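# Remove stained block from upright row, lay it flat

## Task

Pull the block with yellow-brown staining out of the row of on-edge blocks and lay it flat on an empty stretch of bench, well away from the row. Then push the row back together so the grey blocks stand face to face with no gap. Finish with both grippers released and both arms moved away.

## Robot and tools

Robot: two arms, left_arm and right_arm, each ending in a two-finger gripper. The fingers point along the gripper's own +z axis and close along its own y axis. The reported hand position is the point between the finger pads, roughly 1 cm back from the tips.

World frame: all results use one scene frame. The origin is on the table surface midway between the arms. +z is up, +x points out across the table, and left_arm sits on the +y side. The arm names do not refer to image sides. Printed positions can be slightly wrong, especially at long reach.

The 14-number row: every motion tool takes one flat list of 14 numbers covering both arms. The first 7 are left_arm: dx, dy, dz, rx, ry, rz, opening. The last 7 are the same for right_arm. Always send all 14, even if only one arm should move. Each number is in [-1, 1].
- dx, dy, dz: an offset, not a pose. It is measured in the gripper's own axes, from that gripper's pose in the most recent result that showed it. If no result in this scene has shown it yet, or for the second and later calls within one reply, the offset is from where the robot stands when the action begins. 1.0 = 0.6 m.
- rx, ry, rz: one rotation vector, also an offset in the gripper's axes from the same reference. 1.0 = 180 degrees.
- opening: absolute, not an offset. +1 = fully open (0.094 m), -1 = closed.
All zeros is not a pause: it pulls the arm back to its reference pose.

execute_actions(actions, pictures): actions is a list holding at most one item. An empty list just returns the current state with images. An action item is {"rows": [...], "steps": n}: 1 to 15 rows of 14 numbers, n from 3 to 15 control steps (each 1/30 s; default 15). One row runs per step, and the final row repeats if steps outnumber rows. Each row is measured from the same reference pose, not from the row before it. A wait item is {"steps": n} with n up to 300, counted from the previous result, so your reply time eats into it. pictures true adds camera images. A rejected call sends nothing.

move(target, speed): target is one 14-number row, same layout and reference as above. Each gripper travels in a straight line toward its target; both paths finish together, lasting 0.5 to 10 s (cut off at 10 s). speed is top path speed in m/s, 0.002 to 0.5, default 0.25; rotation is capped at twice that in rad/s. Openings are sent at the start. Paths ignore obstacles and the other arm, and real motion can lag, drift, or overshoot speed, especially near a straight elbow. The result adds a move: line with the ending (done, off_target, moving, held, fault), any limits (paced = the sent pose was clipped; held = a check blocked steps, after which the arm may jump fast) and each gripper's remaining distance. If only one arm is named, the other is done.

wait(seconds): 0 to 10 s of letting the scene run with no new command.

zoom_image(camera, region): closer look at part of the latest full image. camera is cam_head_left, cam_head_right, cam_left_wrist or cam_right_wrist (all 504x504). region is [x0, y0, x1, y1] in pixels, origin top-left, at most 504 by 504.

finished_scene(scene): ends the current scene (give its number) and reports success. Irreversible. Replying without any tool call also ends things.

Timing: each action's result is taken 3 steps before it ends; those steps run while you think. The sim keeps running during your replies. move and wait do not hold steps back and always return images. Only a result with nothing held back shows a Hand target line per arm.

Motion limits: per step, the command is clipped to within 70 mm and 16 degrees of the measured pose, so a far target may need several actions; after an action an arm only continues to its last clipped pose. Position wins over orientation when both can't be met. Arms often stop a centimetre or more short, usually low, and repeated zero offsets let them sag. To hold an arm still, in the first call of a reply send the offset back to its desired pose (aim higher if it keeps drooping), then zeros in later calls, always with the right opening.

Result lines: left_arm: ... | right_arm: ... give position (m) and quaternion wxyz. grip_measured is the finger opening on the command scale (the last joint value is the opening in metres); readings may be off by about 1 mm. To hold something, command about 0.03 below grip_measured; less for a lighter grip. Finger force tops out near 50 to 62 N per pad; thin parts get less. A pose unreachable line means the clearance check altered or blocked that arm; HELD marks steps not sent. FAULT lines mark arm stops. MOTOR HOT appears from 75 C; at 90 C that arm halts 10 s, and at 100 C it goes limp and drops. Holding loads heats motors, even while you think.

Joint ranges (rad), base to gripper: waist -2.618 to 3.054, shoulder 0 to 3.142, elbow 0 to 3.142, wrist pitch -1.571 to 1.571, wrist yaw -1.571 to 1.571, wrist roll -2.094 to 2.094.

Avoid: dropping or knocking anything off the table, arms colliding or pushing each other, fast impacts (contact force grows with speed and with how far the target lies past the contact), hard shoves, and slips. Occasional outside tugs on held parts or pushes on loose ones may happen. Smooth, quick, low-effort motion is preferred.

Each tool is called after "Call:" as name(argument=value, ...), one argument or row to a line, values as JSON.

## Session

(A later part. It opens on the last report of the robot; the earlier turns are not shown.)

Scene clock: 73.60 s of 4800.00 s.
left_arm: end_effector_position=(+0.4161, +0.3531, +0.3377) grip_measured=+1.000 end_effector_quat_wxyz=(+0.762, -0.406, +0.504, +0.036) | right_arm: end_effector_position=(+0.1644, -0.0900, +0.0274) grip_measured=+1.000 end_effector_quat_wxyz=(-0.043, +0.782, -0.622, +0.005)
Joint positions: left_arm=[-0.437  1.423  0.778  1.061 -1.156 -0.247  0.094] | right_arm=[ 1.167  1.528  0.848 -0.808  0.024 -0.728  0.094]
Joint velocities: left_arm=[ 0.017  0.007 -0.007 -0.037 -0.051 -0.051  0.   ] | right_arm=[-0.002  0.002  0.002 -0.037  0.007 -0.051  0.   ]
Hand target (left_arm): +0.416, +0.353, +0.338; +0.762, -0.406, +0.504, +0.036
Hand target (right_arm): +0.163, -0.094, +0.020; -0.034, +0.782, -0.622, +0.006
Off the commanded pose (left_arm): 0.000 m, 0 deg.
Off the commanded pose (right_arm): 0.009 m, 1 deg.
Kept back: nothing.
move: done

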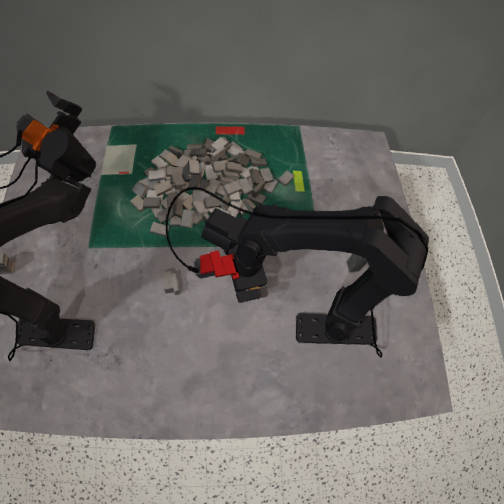

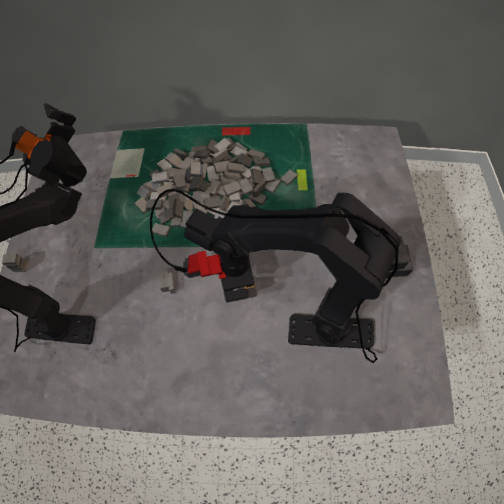

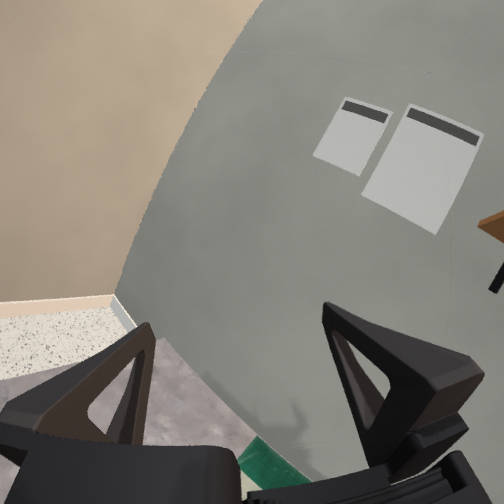

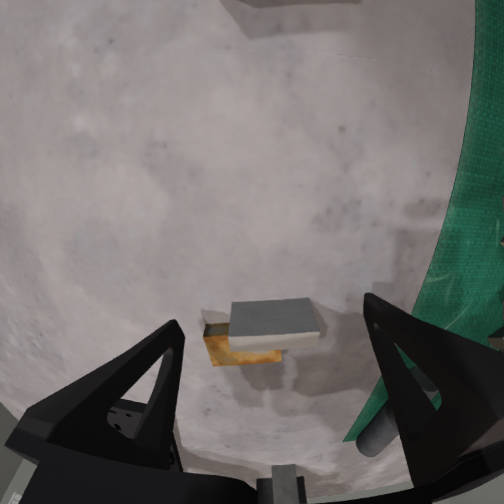

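Call:
move(
  target=[0,0,0,0,0,0,1,0.027,-0.005,0.012,0,0,0,1],
  speed=0.03,
)

Call:
move(
  target=[0,0,0,0,0,0,1,0,0,0,0,0,0,-0.3],
)

Scene clock: 74.70 s of 4800.00 s.
left_arm: end_effector_position=(+0.4161, +0.3531, +0.3377) grip_measured=+1.000 end_effector_quat_wxyz=(+0.762, -0.406, +0.504, +0.036) | right_arm: end_effector_position=(+0.1706, -0.1033, +0.0190) grip_measured=+1.000 end_effector_quat_wxyz=(-0.034, +0.782, -0.623, +0.008)
Joint positions: left_arm=[-0.437  1.423  0.778  1.061 -1.156 -0.247  0.094] | right_arm=[ 1.119  1.528  0.812 -0.79   0.024 -0.773  0.094]
Joint velocities: left_arm=[ 0.002 -0.007  0.022  0.007  0.007 -0.022  0.   ] | right_arm=[-0.002  0.007 -0.002  0.007 -0.037 -0.037  0.   ]
Hand target (left_arm): +0.416, +0.353, +0.338; +0.762, -0.406, +0.504, +0.036
Hand target (right_arm): +0.171, -0.105, +0.019; -0.042, +0.782, -0.622, +0.005
Off the commanded pose (left_arm): 0.000 m, 0 deg.
Off the commanded pose (right_arm): 0.002 m, 1 deg.
Kept back: nothing.
move: done

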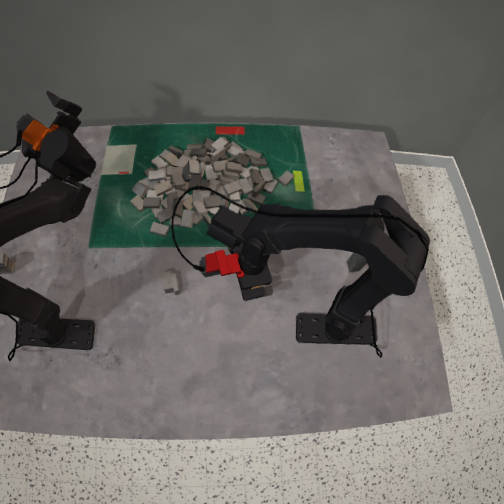

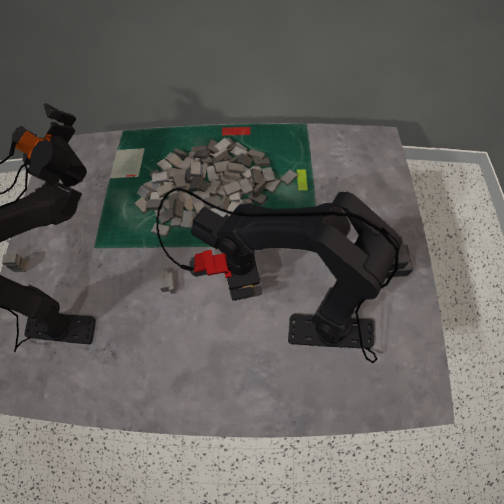

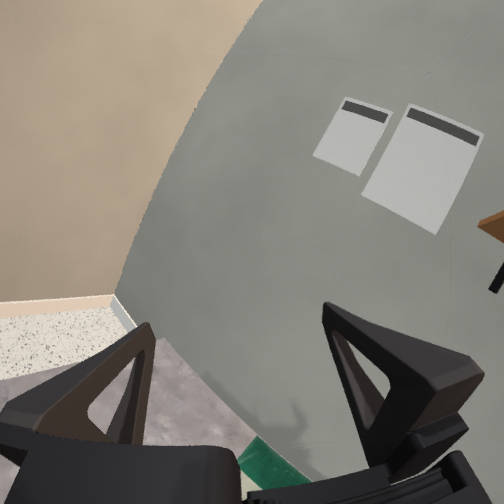

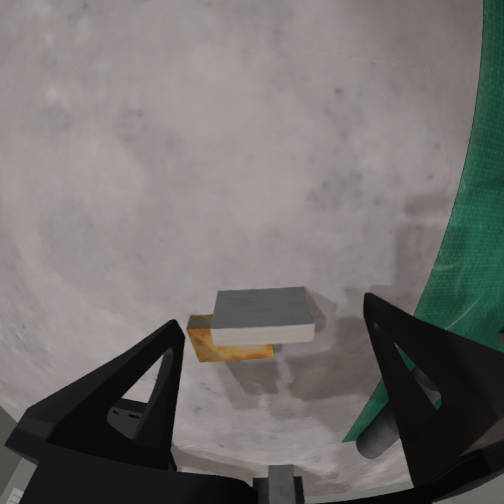

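Scene clock: 75.20 s of 4800.00 s.
left_arm: end_effector_position=(+0.4161, +0.3531, +0.3377) grip_measured=+1.000 end_effector_quat_wxyz=(+0.762, -0.406, +0.504, +0.036) | right_arm: end_effector_position=(+0.1703, -0.1033, +0.0189) grip_measured=-0.081 end_effector_quat_wxyz=(-0.033, +0.782, -0.623, +0.007)
Joint positions: left_arm=[-0.437  1.423  0.778  1.061 -1.156 -0.247  0.094] | right_arm=[ 1.119  1.528  0.812 -0.79   0.023 -0.773  0.043]
Joint velocities: left_arm=[-0.017 -0.017 -0.022 -0.007  0.022 -0.022  0.   ] | right_arm=[ 0.002 -0.002 -0.007 -0.022 -0.051  0.022  0.   ]
Hand target (left_arm): +0.416, +0.353, +0.338; +0.762, -0.406, +0.504, +0.036
Hand target (right_arm): +0.171, -0.103, +0.019; -0.034, +0.782, -0.623, +0.008
Off the commanded pose (left_arm): 0.000 m, 0 deg.
Off the commanded pose (right_arm): 0.000 m, 0 deg.
Kept back: nothing.
move: done

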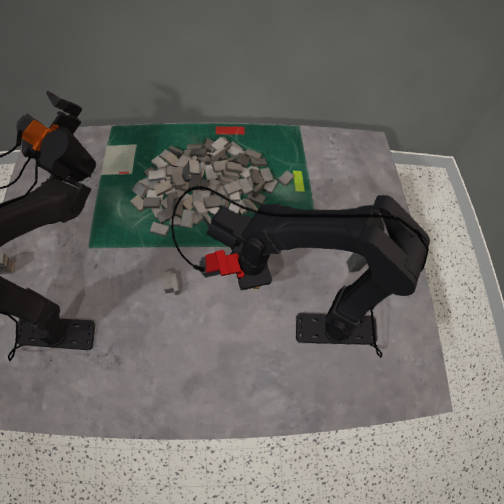

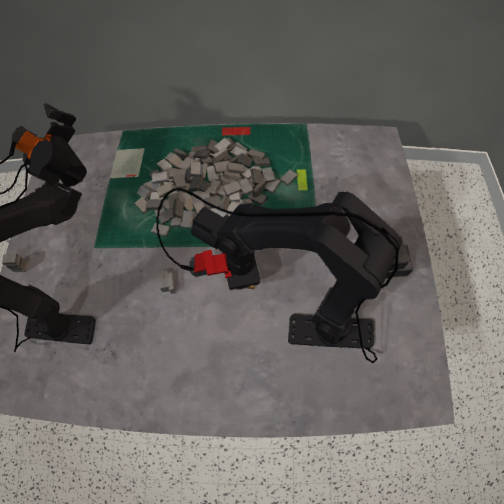

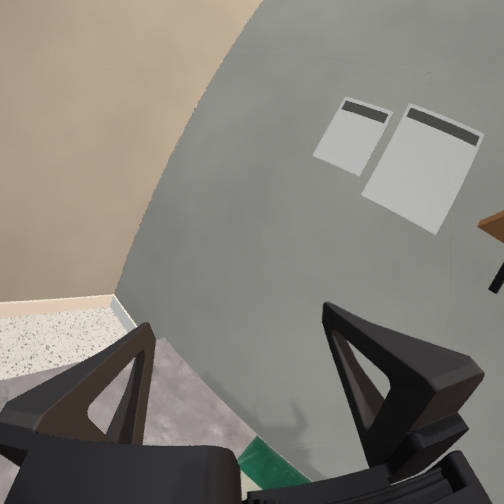

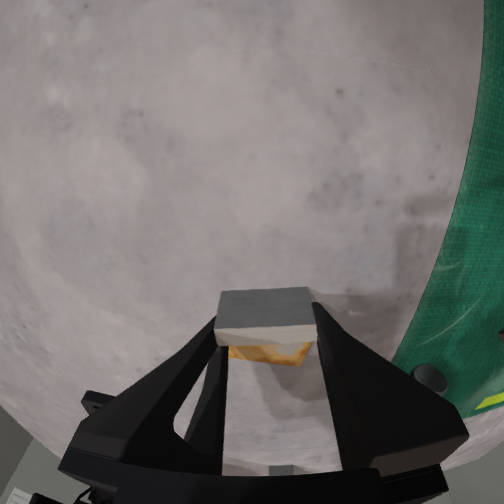

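Call:
move(
  target=[0,0,0,0,0,0,1,-0.01,0,-0.08,0,0,0,-0.35],
  speed=0.05,
)

Call:
move(
  target=[0,0,0,0,0,0,1,-0.2,-0.03,-0.02,0,0,0,-0.35],
  speed=0.12,
)

Scene clock: 76.90 s of 4800.00 s.
left_arm: end_effector_position=(+0.4161, +0.3531, +0.3377) grip_measured=+1.000 end_effector_quat_wxyz=(+0.762, -0.406, +0.504, +0.036) | right_arm: end_effector_position=(+0.1657, -0.1063, +0.0546) grip_measured=-0.081 end_effector_quat_wxyz=(-0.017, +0.782, -0.623, +0.009)
Joint positions: left_arm=[-0.437  1.423  0.778  1.061 -1.156 -0.247  0.094] | right_arm=[ 1.129  1.483  0.926 -0.983  0.023 -0.763  0.043]
Joint velocities: left_arm=[ 0.012 -0.012 -0.002 -0.037  0.051  0.037  0.   ] | right_arm=[-0.002  0.002  0.017 -0.007 -0.051 -0.022 -0.001]
Hand target (left_arm): +0.416, +0.353, +0.338; +0.762, -0.406, +0.504, +0.036
Hand target (right_arm): +0.167, -0.100, +0.067; -0.034, +0.782, -0.623, +0.007
Off the commanded pose (left_arm): 0.000 m, 0 deg.
Off the commanded pose (right_arm): 0.014 m, 2 deg.
Kept back: nothing.
move: off_target (right_arm)

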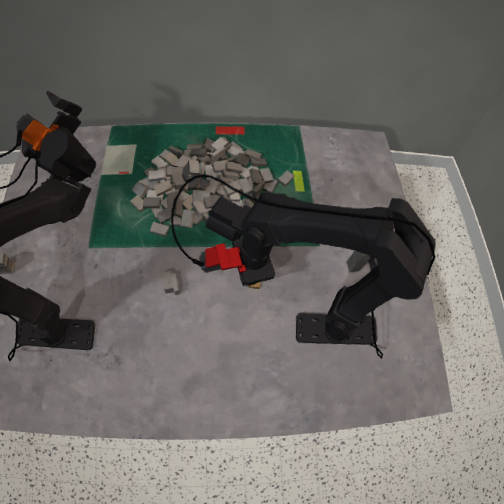

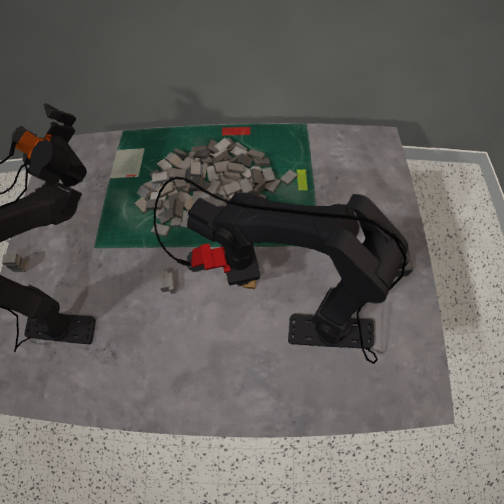

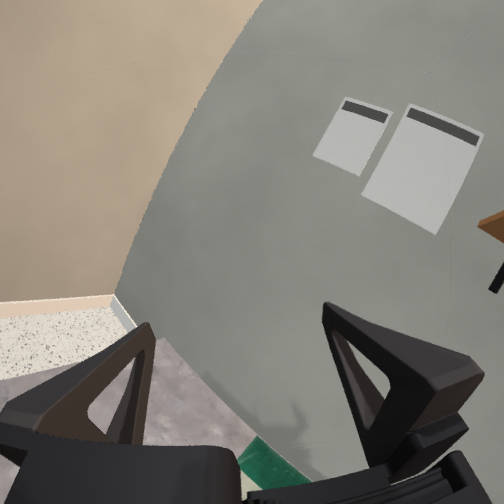

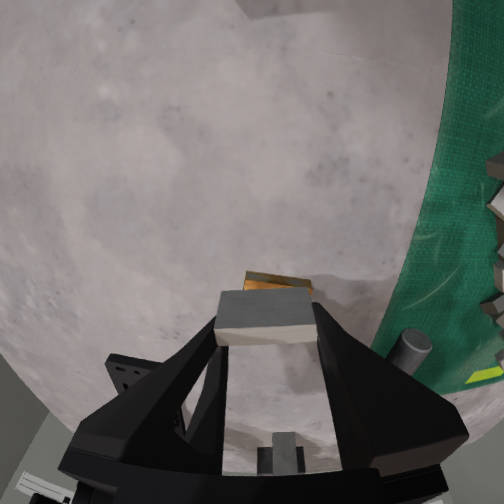

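Scene clock: 78.47 s of 4800.00 s.
left_arm: end_effector_position=(+0.4161, +0.3531, +0.3377) grip_measured=+1.000 end_effector_quat_wxyz=(+0.762, -0.406, +0.504, +0.036) | right_arm: end_effector_position=(+0.1548, +0.0102, +0.0661) grip_measured=-0.081 end_effector_quat_wxyz=(-0.017, +0.782, -0.623, +0.008)
Joint positions: left_arm=[-0.437  1.423  0.778  1.061 -1.156 -0.247  0.094] | right_arm=[ 1.332  1.849  1.377 -1.071  0.026 -0.562  0.043]
Joint velocities: left_arm=[-0.002  0.002 -0.002  0.022 -0.007 -0.007  0.   ] | right_arm=[-0.002  0.007  0.007 -0.037  0.022  0.037 -0.001]
Hand target (left_arm): +0.416, +0.353, +0.338; +0.762, -0.406, +0.504, +0.036
Hand target (right_arm): +0.155, +0.015, +0.070; -0.019, +0.782, -0.624, +0.009
Off the commanded pose (left_arm): 0.000 m, 0 deg.
Off the commanded pose (right_arm): 0.005 m, 0 deg.
Kept back: nothing.
move: done

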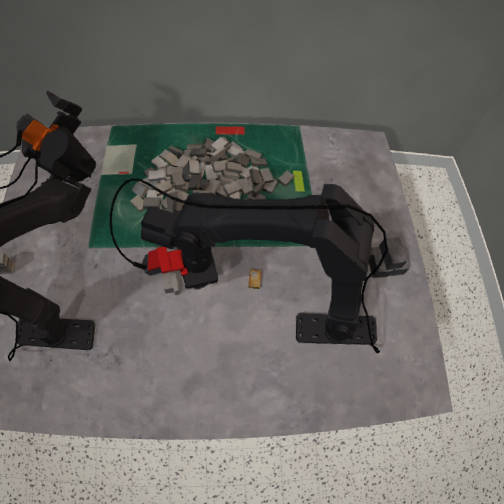

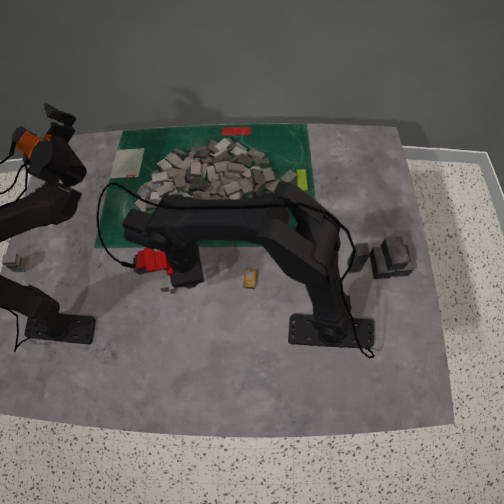

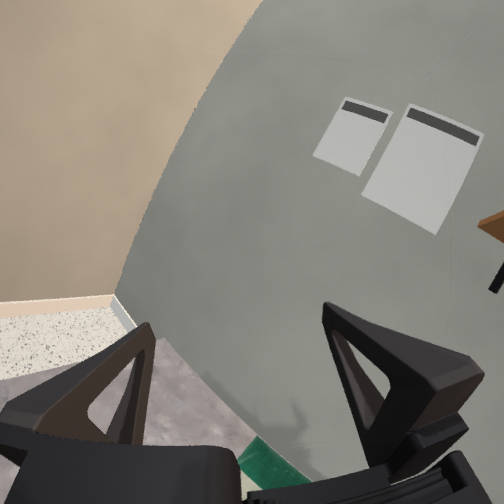

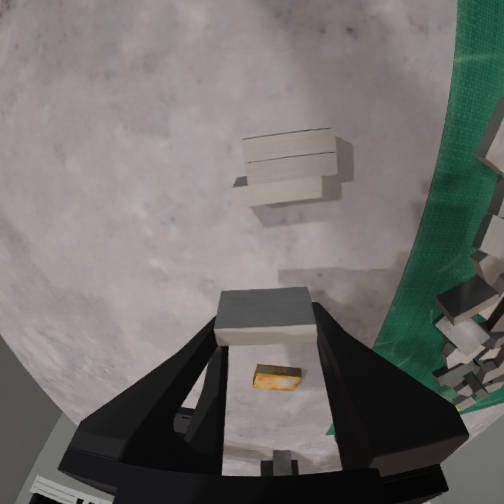

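Call:
move(
  target=[0,0,0,0,0,0,1,0,-0.028,0.088,0,0,0,-0.35],
  speed=0.05,
)

Scene clock: 80.13 s of 4800.00 s.
left_arm: end_effector_position=(+0.4161, +0.3531, +0.3377) grip_measured=+1.000 end_effector_quat_wxyz=(+0.762, -0.406, +0.504, +0.036) | right_arm: end_effector_position=(+0.1694, +0.0167, +0.0206) grip_measured=-0.081 end_effector_quat_wxyz=(-0.018, +0.783, -0.622, +0.008)
Joint positions: left_arm=[-0.437  1.423  0.778  1.061 -1.156 -0.247  0.094] | right_arm=[ 1.299  1.94   1.31  -0.911  0.026 -0.595  0.043]
Joint velocities: left_arm=[ 0.002 -0.022  0.002 -0.022  0.037  0.007  0.   ] | right_arm=[-0.002 -0.007 -0.007  0.007 -0.081  0.051 -0.   ]
Hand target (left_arm): +0.416, +0.353, +0.338; +0.762, -0.406, +0.504, +0.036
Hand target (right_arm): +0.172, +0.015, +0.014; -0.016, +0.783, -0.622, +0.008
Off the commanded pose (left_arm): 0.000 m, 0 deg.
Off the commanded pose (right_arm): 0.008 m, 0 deg.
Kept back: nothing.
move: done

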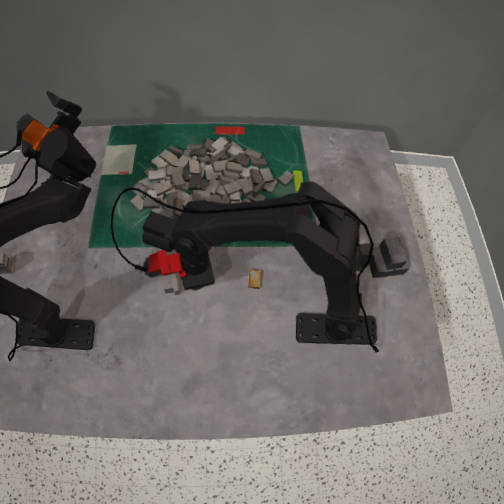

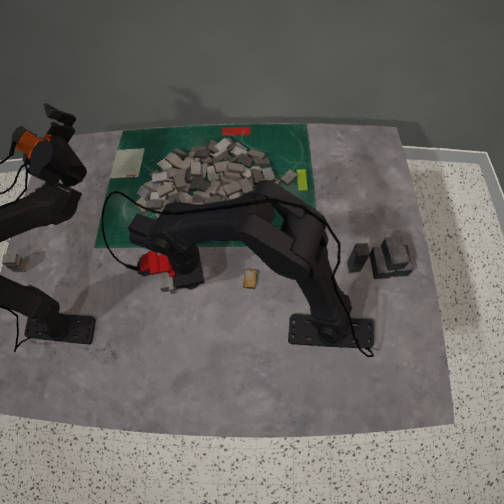

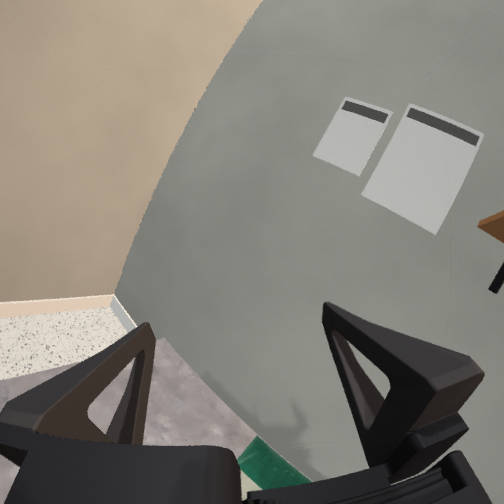

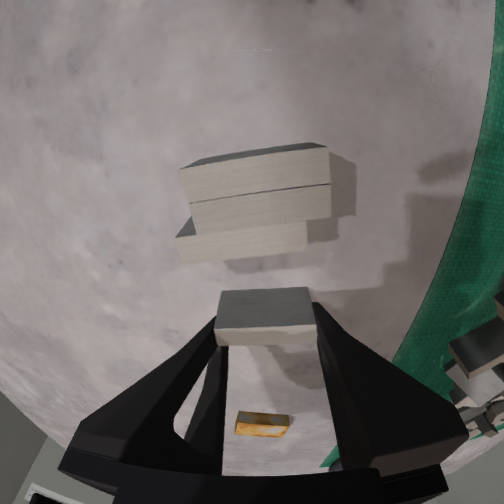

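Call:
move(
  target=[0,0,0,0,0,0,1,-0.06,0.008,-0.003,0,0,-0.03,-0.35],
  speed=0.03,
)

Scene clock: 82.17 s of 4800.00 s.
left_arm: end_effector_position=(+0.4161, +0.3531, +0.3377) grip_measured=+1.000 end_effector_quat_wxyz=(+0.762, -0.406, +0.504, +0.036) | right_arm: end_effector_position=(+0.1591, +0.0438, +0.0209) grip_measured=-0.081 end_effector_quat_wxyz=(-0.017, +0.805, -0.593, +0.011)
Joint positions: left_arm=[-0.437  1.423  0.778  1.061 -1.156 -0.247  0.094] | right_arm=[ 1.353  2.021  1.428 -0.952  0.032 -0.616  0.043]
Joint velocities: left_arm=[ 0.002  0.002 -0.012 -0.007  0.037  0.037  0.   ] | right_arm=[ 0.007  0.007 -0.002 -0.007  0.007  0.095 -0.001]
Hand target (left_arm): +0.416, +0.353, +0.338; +0.762, -0.406, +0.504, +0.036
Hand target (right_arm): +0.156, +0.050, +0.023; -0.019, +0.811, -0.585, +0.009
Off the commanded pose (left_arm): 0.000 m, 0 deg.
Off the commanded pose (right_arm): 0.008 m, 1 deg.
Kept back: nothing.
move: done

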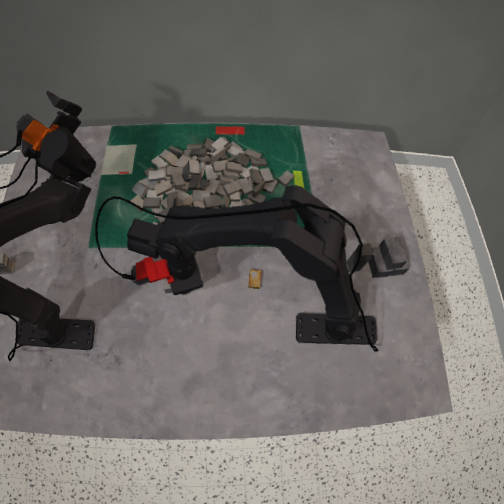

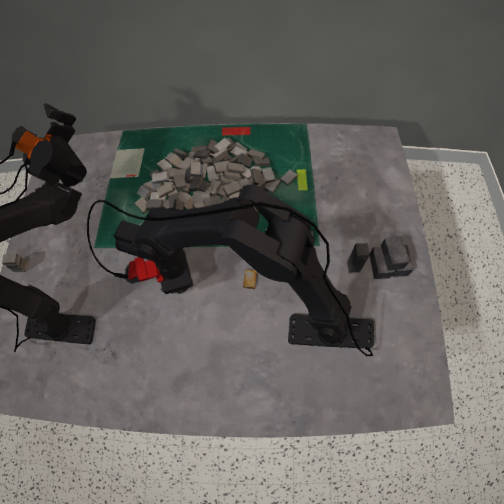

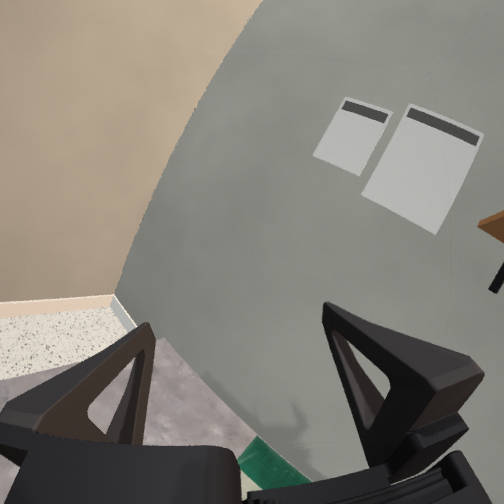

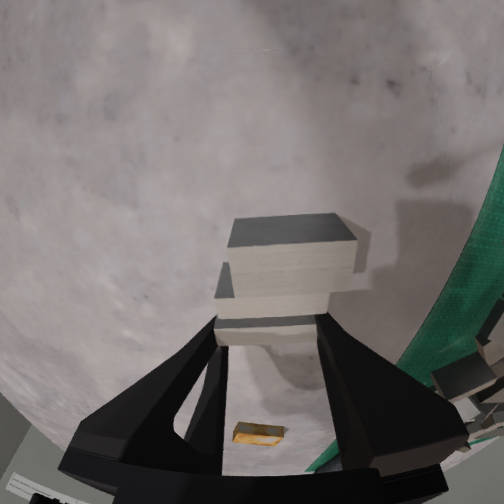

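Call:
move(
  target=[0,0,0,0,0,0,1,-0.026,0,0,0,0,0,-0.35],
  speed=0.02,
)

Call:
move(
  target=[0,0,0,0,0,0,1,0,0,0,0,0,0,0.6],
)

Call:
move(
  target=[0,0,0,0,0,0,1,0.01,0,-0.12,0,0,0,1],
  speed=0.06,
)

Scene clock: 83.43 s of 4800.00 s.
left_arm: end_effector_position=(+0.4161, +0.3531, +0.3377) grip_measured=+1.000 end_effector_quat_wxyz=(+0.762, -0.406, +0.504, +0.036) | right_arm: end_effector_position=(+0.1579, +0.0485, +0.0209) grip_measured=-0.081 end_effector_quat_wxyz=(-0.013, +0.803, -0.595, +0.018)
Joint positions: left_arm=[-0.437  1.423  0.778  1.061 -1.156 -0.247  0.094] | right_arm=[ 1.365  2.048  1.469 -0.98   0.043 -0.597  0.043]
Joint velocities: left_arm=[ 0.002 -0.007 -0.007 -0.007  0.081 -0.066  0.   ] | right_arm=[-0.017  0.002 -0.012  0.007  0.037  0.037 -0.   ]
Hand target (left_arm): +0.416, +0.353, +0.338; +0.762, -0.406, +0.504, +0.036
Hand target (right_arm): +0.154, +0.058, +0.021; -0.017, +0.805, -0.593, +0.011
Off the commanded pose (left_arm): 0.000 m, 0 deg.
Off the commanded pose (right_arm): 0.011 m, 1 deg.
Kept back: nothing.
move: off_target (right_arm)

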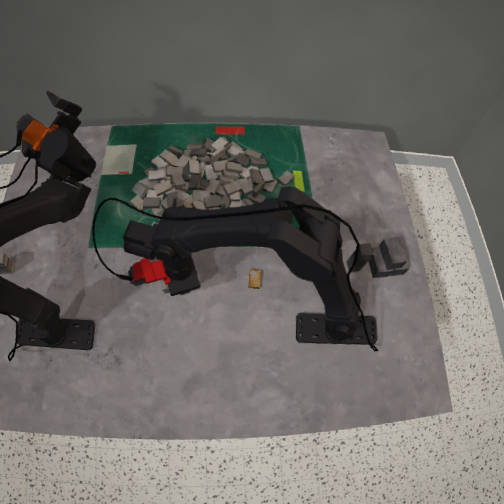

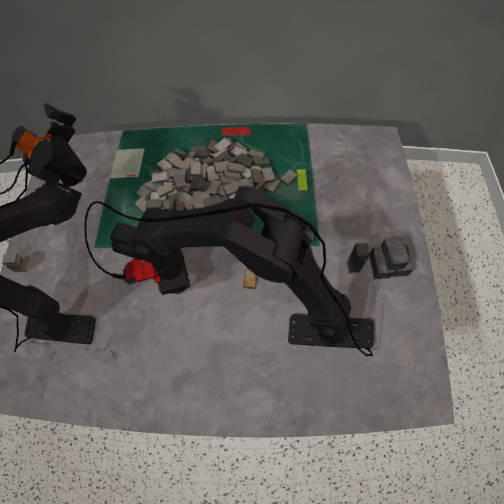

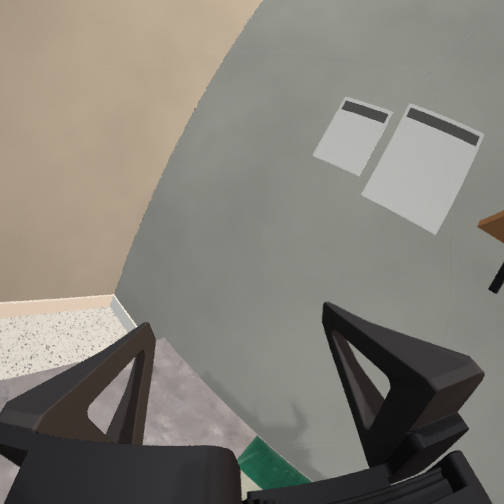

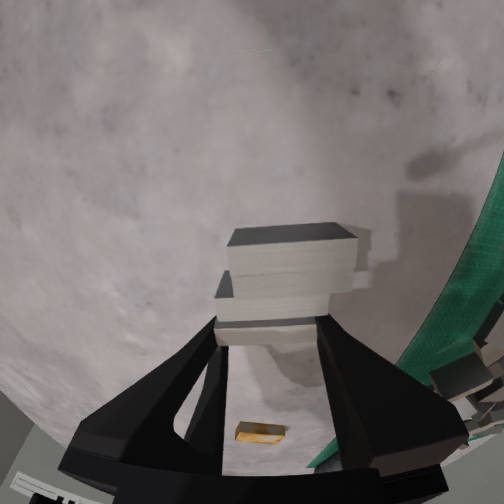

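Scene clock: 83.93 s of 4800.00 s.
left_arm: end_effector_position=(+0.4161, +0.3531, +0.3377) grip_measured=+1.000 end_effector_quat_wxyz=(+0.762, -0.406, +0.504, +0.036) | right_arm: end_effector_position=(+0.1580, +0.0485, +0.0209) grip_measured=+0.598 end_effector_quat_wxyz=(-0.013, +0.803, -0.595, +0.018)
Joint positions: left_arm=[-0.437  1.423  0.778  1.061 -1.156 -0.247  0.094] | right_arm=[ 1.365  2.048  1.469 -0.98   0.043 -0.597  0.075]
Joint velocities: left_arm=[ 0.007  0.007  0.002 -0.051 -0.007 -0.066  0.   ] | right_arm=[-0.007 -0.007  0.012  0.037  0.022 -0.139 -0.   ]
Hand target (left_arm): +0.416, +0.353, +0.338; +0.762, -0.406, +0.504, +0.036
Hand target (right_arm): +0.158, +0.049, +0.021; -0.013, +0.803, -0.595, +0.018
Off the commanded pose (left_arm): 0.000 m, 0 deg.
Off the commanded pose (right_arm): 0.000 m, 0 deg.
Kept back: nothing.
move: done

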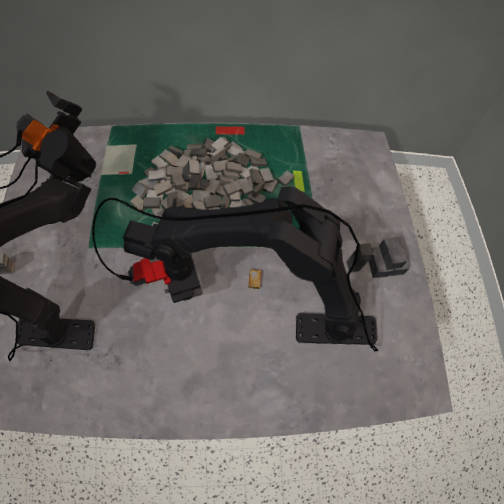

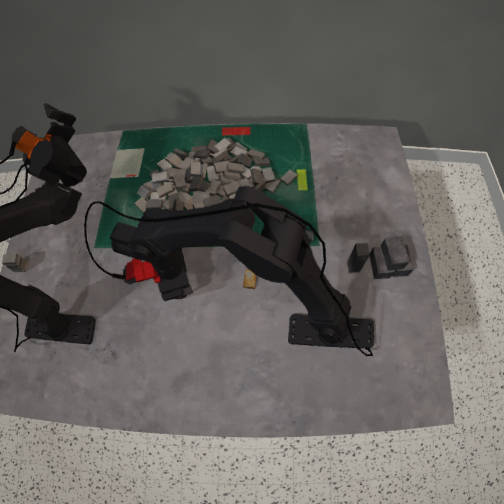

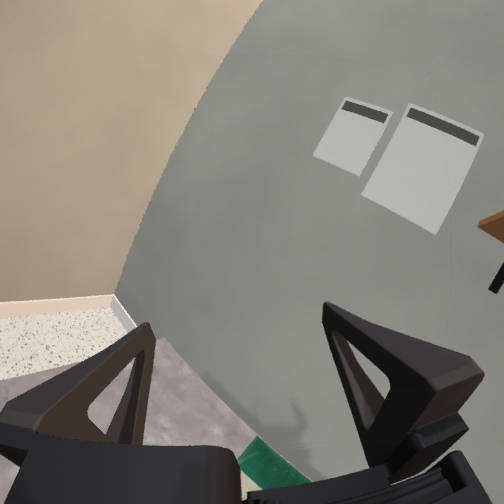

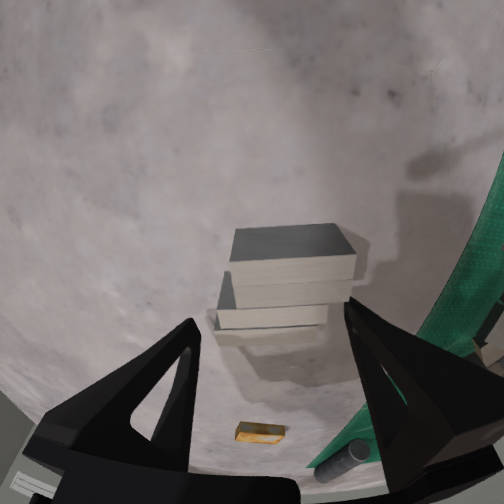

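Scene clock: 85.63 s of 4800.00 s.
left_arm: end_effector_position=(+0.4161, +0.3531, +0.3377) grip_measured=+1.000 end_effector_quat_wxyz=(+0.762, -0.406, +0.504, +0.036) | right_arm: end_effector_position=(+0.1552, +0.0398, +0.0801) grip_measured=+1.000 end_effector_quat_wxyz=(-0.000, +0.803, -0.595, +0.023)
Joint positions: left_arm=[-0.437  1.423  0.778  1.061 -1.156 -0.247  0.094] | right_arm=[ 1.365  1.985  1.618 -1.218  0.043 -0.597  0.094]
Joint velocities: left_arm=[ 0.002 -0.002  0.012 -0.022 -0.022 -0.051  0.   ] | right_arm=[-0.007  0.012 -0.007 -0.007  0.066 -0.007  0.   ]
Hand target (left_arm): +0.416, +0.353, +0.338; +0.762, -0.406, +0.504, +0.036
Hand target (right_arm): +0.158, +0.042, +0.093; -0.013, +0.803, -0.595, +0.018
Off the commanded pose (left_arm): 0.000 m, 0 deg.
Off the commanded pose (right_arm): 0.013 m, 1 deg.
Kept back: nothing.
move: off_target (right_arm)

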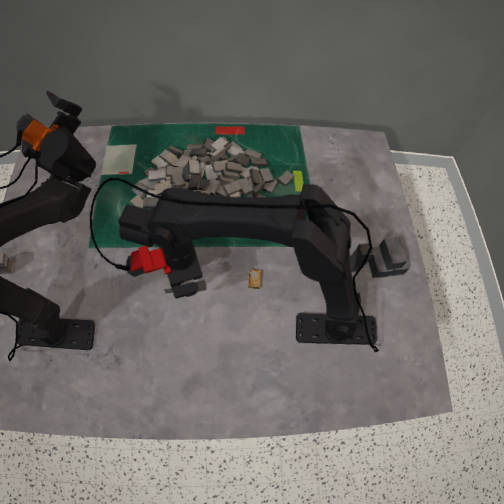

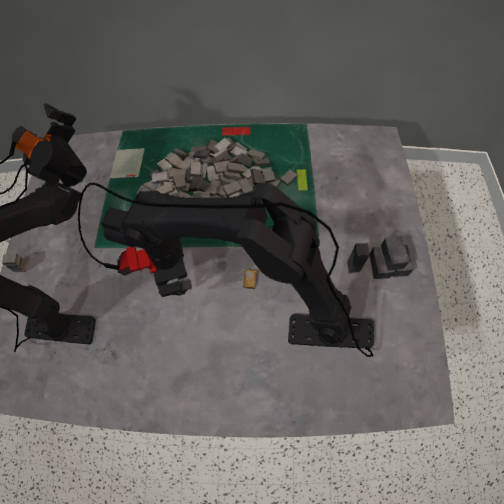

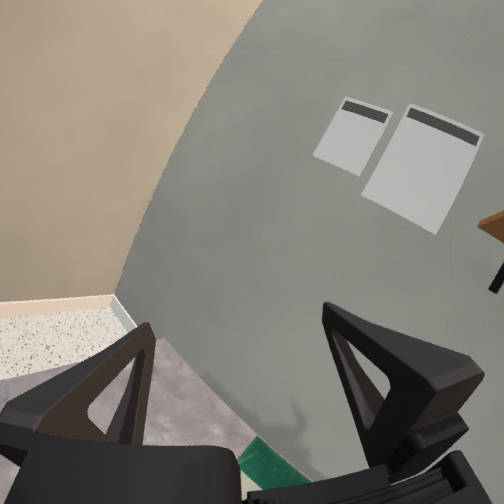

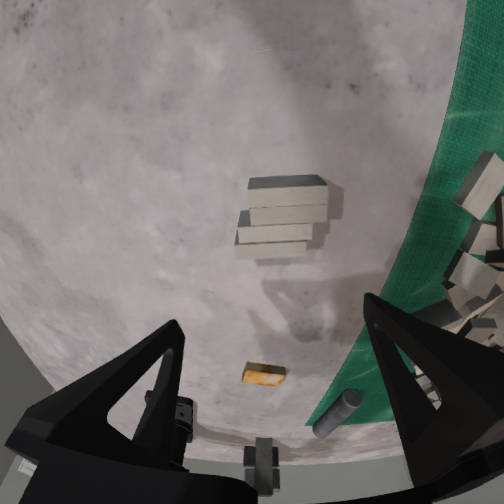

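Call:
move(
  target=[0,0,0,0,0,0,1,-0.045,-0.008,0,0,0,0,1],
  speed=0.06,
)

Call:
move(
  target=[0,0,0,0,0,0,1,0,0,0.125,0,0,0,1],
  speed=0.06,
)

Call:
move(
  target=[0,0,0,0,0,0,1,0,0,0,0,0,0,-0.13],
)

Scene clock: 86.60 s of 4800.00 s.
left_arm: end_effector_position=(+0.4161, +0.3531, +0.3377) grip_measured=+1.000 end_effector_quat_wxyz=(+0.762, -0.406, +0.504, +0.036) | right_arm: end_effector_position=(+0.1537, +0.0649, +0.0782) grip_measured=+1.000 end_effector_quat_wxyz=(-0.005, +0.804, -0.594, +0.021)
Joint positions: left_arm=[-0.437  1.423  0.778  1.061 -1.156 -0.247  0.094] | right_arm=[ 1.388  2.071  1.737 -1.242  0.043 -0.577  0.094]
Joint velocities: left_arm=[-0.012 -0.007  0.002 -0.095  0.007 -0.007  0.   ] | right_arm=[-0.017 -0.012  0.017 -0.11   0.037  0.037  0.   ]
Hand target (left_arm): +0.416, +0.353, +0.338; +0.762, -0.406, +0.504, +0.036
Hand target (right_arm): +0.152, +0.067, +0.079; -0.001, +0.804, -0.595, +0.023
Off the commanded pose (left_arm): 0.000 m, 0 deg.
Off the commanded pose (right_arm): 0.003 m, 1 deg.
Kept back: nothing.
move: done

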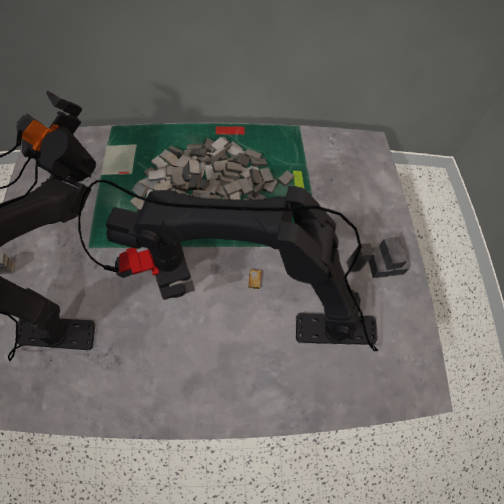

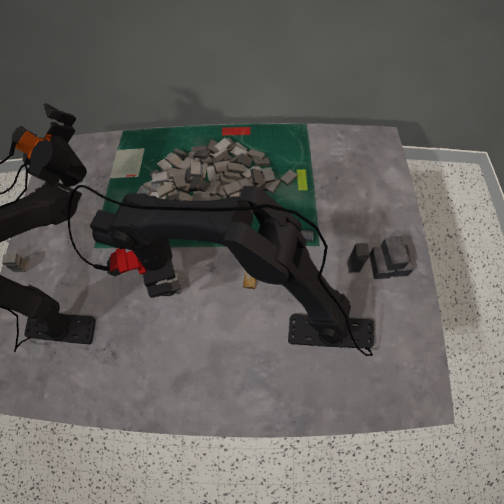

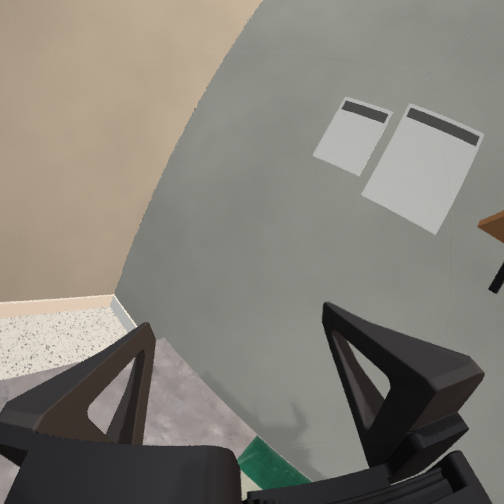

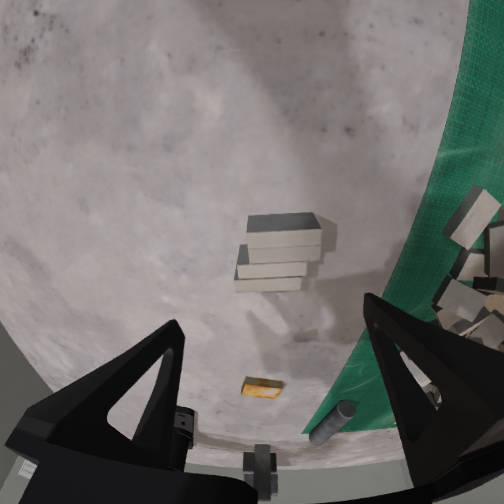

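Scene clock: 88.33 s of 4800.00 s.
left_arm: end_effector_position=(+0.4161, +0.3531, +0.3377) grip_measured=+1.000 end_effector_quat_wxyz=(+0.762, -0.406, +0.504, +0.036) | right_arm: end_effector_position=(+0.1543, +0.0670, +0.0120) grip_measured=+1.000 end_effector_quat_wxyz=(-0.011, +0.804, -0.594, +0.019)
Joint positions: left_arm=[-0.437  1.423  0.778  1.061 -1.156 -0.247  0.094] | right_arm=[ 1.388  2.123  1.548 -0.988  0.043 -0.577  0.094]
Joint velocities: left_arm=[-0.007  0.007 -0.007 -0.022  0.022 -0.022  0.   ] | right_arm=[-0.022  0.007  0.017  0.007 -0.081 -0.037  0.   ]
Hand target (left_arm): +0.416, +0.353, +0.338; +0.762, -0.406, +0.504, +0.036
Hand target (right_arm): +0.155, +0.064, +0.004; -0.005, +0.804, -0.594, +0.021
Off the commanded pose (left_arm): 0.000 m, 0 deg.
Off the commanded pose (right_arm): 0.010 m, 1 deg.
Kept back: nothing.
move: done

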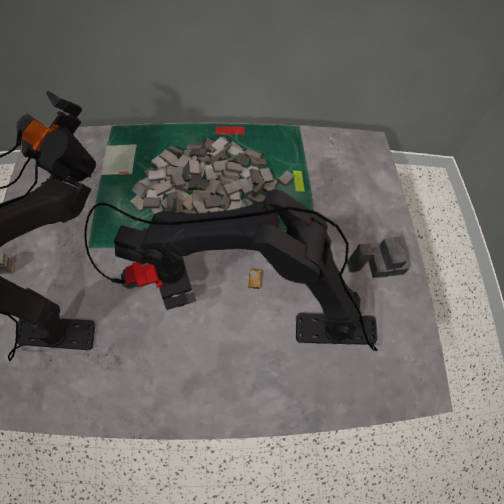

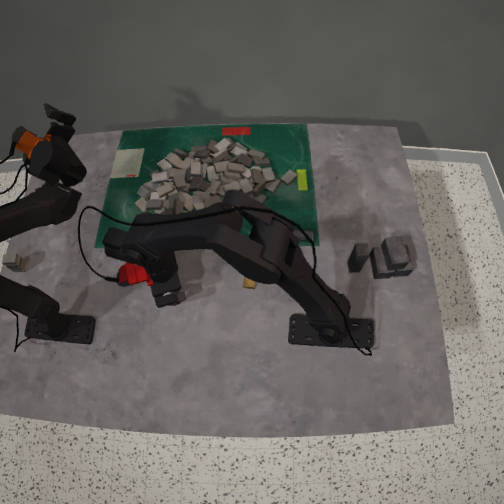

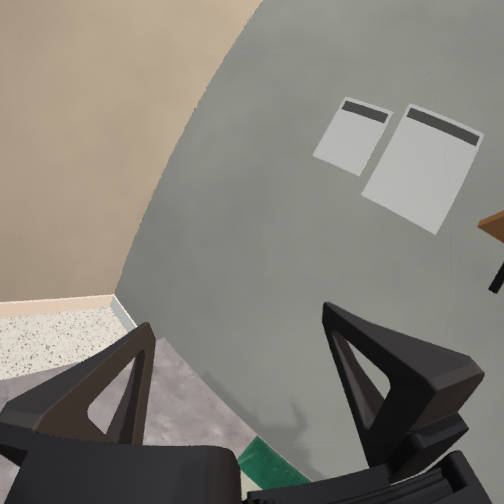

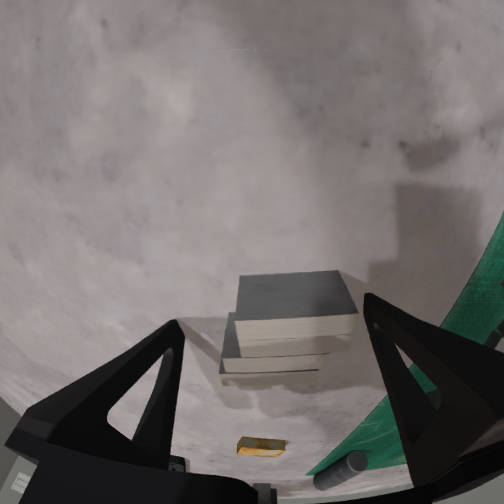

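Scene clock: 88.83 s of 4800.00 s.
left_arm: end_effector_position=(+0.4161, +0.3531, +0.3377) grip_measured=+1.000 end_effector_quat_wxyz=(+0.762, -0.406, +0.504, +0.036) | right_arm: end_effector_position=(+0.1557, +0.0675, +0.0121) grip_measured=-0.067 end_effector_quat_wxyz=(-0.013, +0.804, -0.595, +0.021)
Joint positions: left_arm=[-0.437  1.423  0.778  1.061 -1.156 -0.247  0.094] | right_arm=[ 1.387  2.123  1.548 -0.985  0.048 -0.577  0.044]
Joint velocities: left_arm=[-0.002  0.012  0.022 -0.037  0.037 -0.081  0.   ] | right_arm=[ 0.002 -0.007 -0.002 -0.007  0.051 -0.022 -0.   ]
Hand target (left_arm): +0.416, +0.353, +0.338; +0.762, -0.406, +0.504, +0.036
Hand target (right_arm): +0.154, +0.067, +0.012; -0.011, +0.804, -0.594, +0.019
Off the commanded pose (left_arm): 0.000 m, 0 deg.
Off the commanded pose (right_arm): 0.001 m, 0 deg.
Kept back: nothing.
move: done

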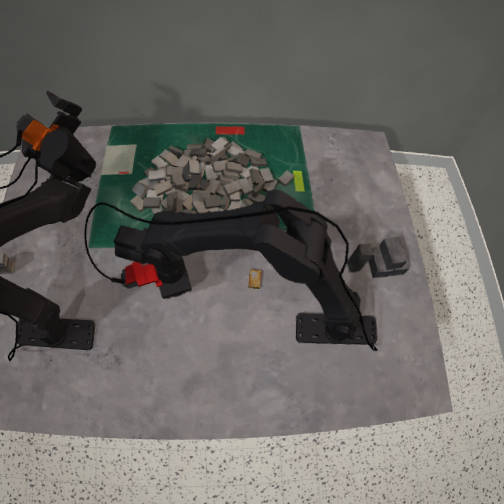

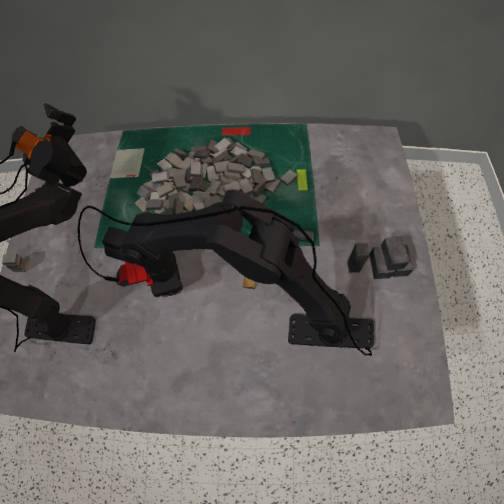

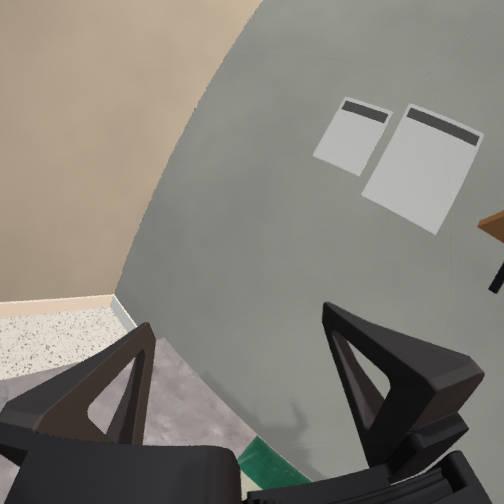

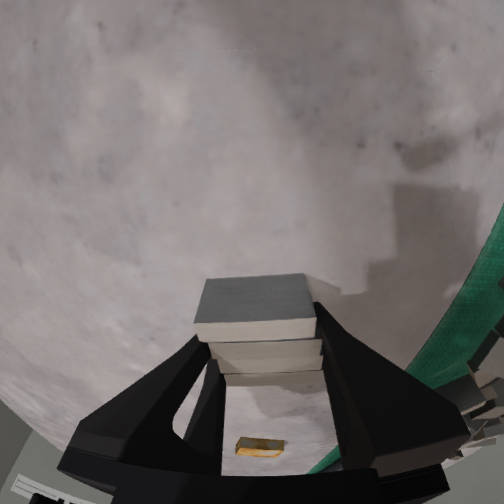

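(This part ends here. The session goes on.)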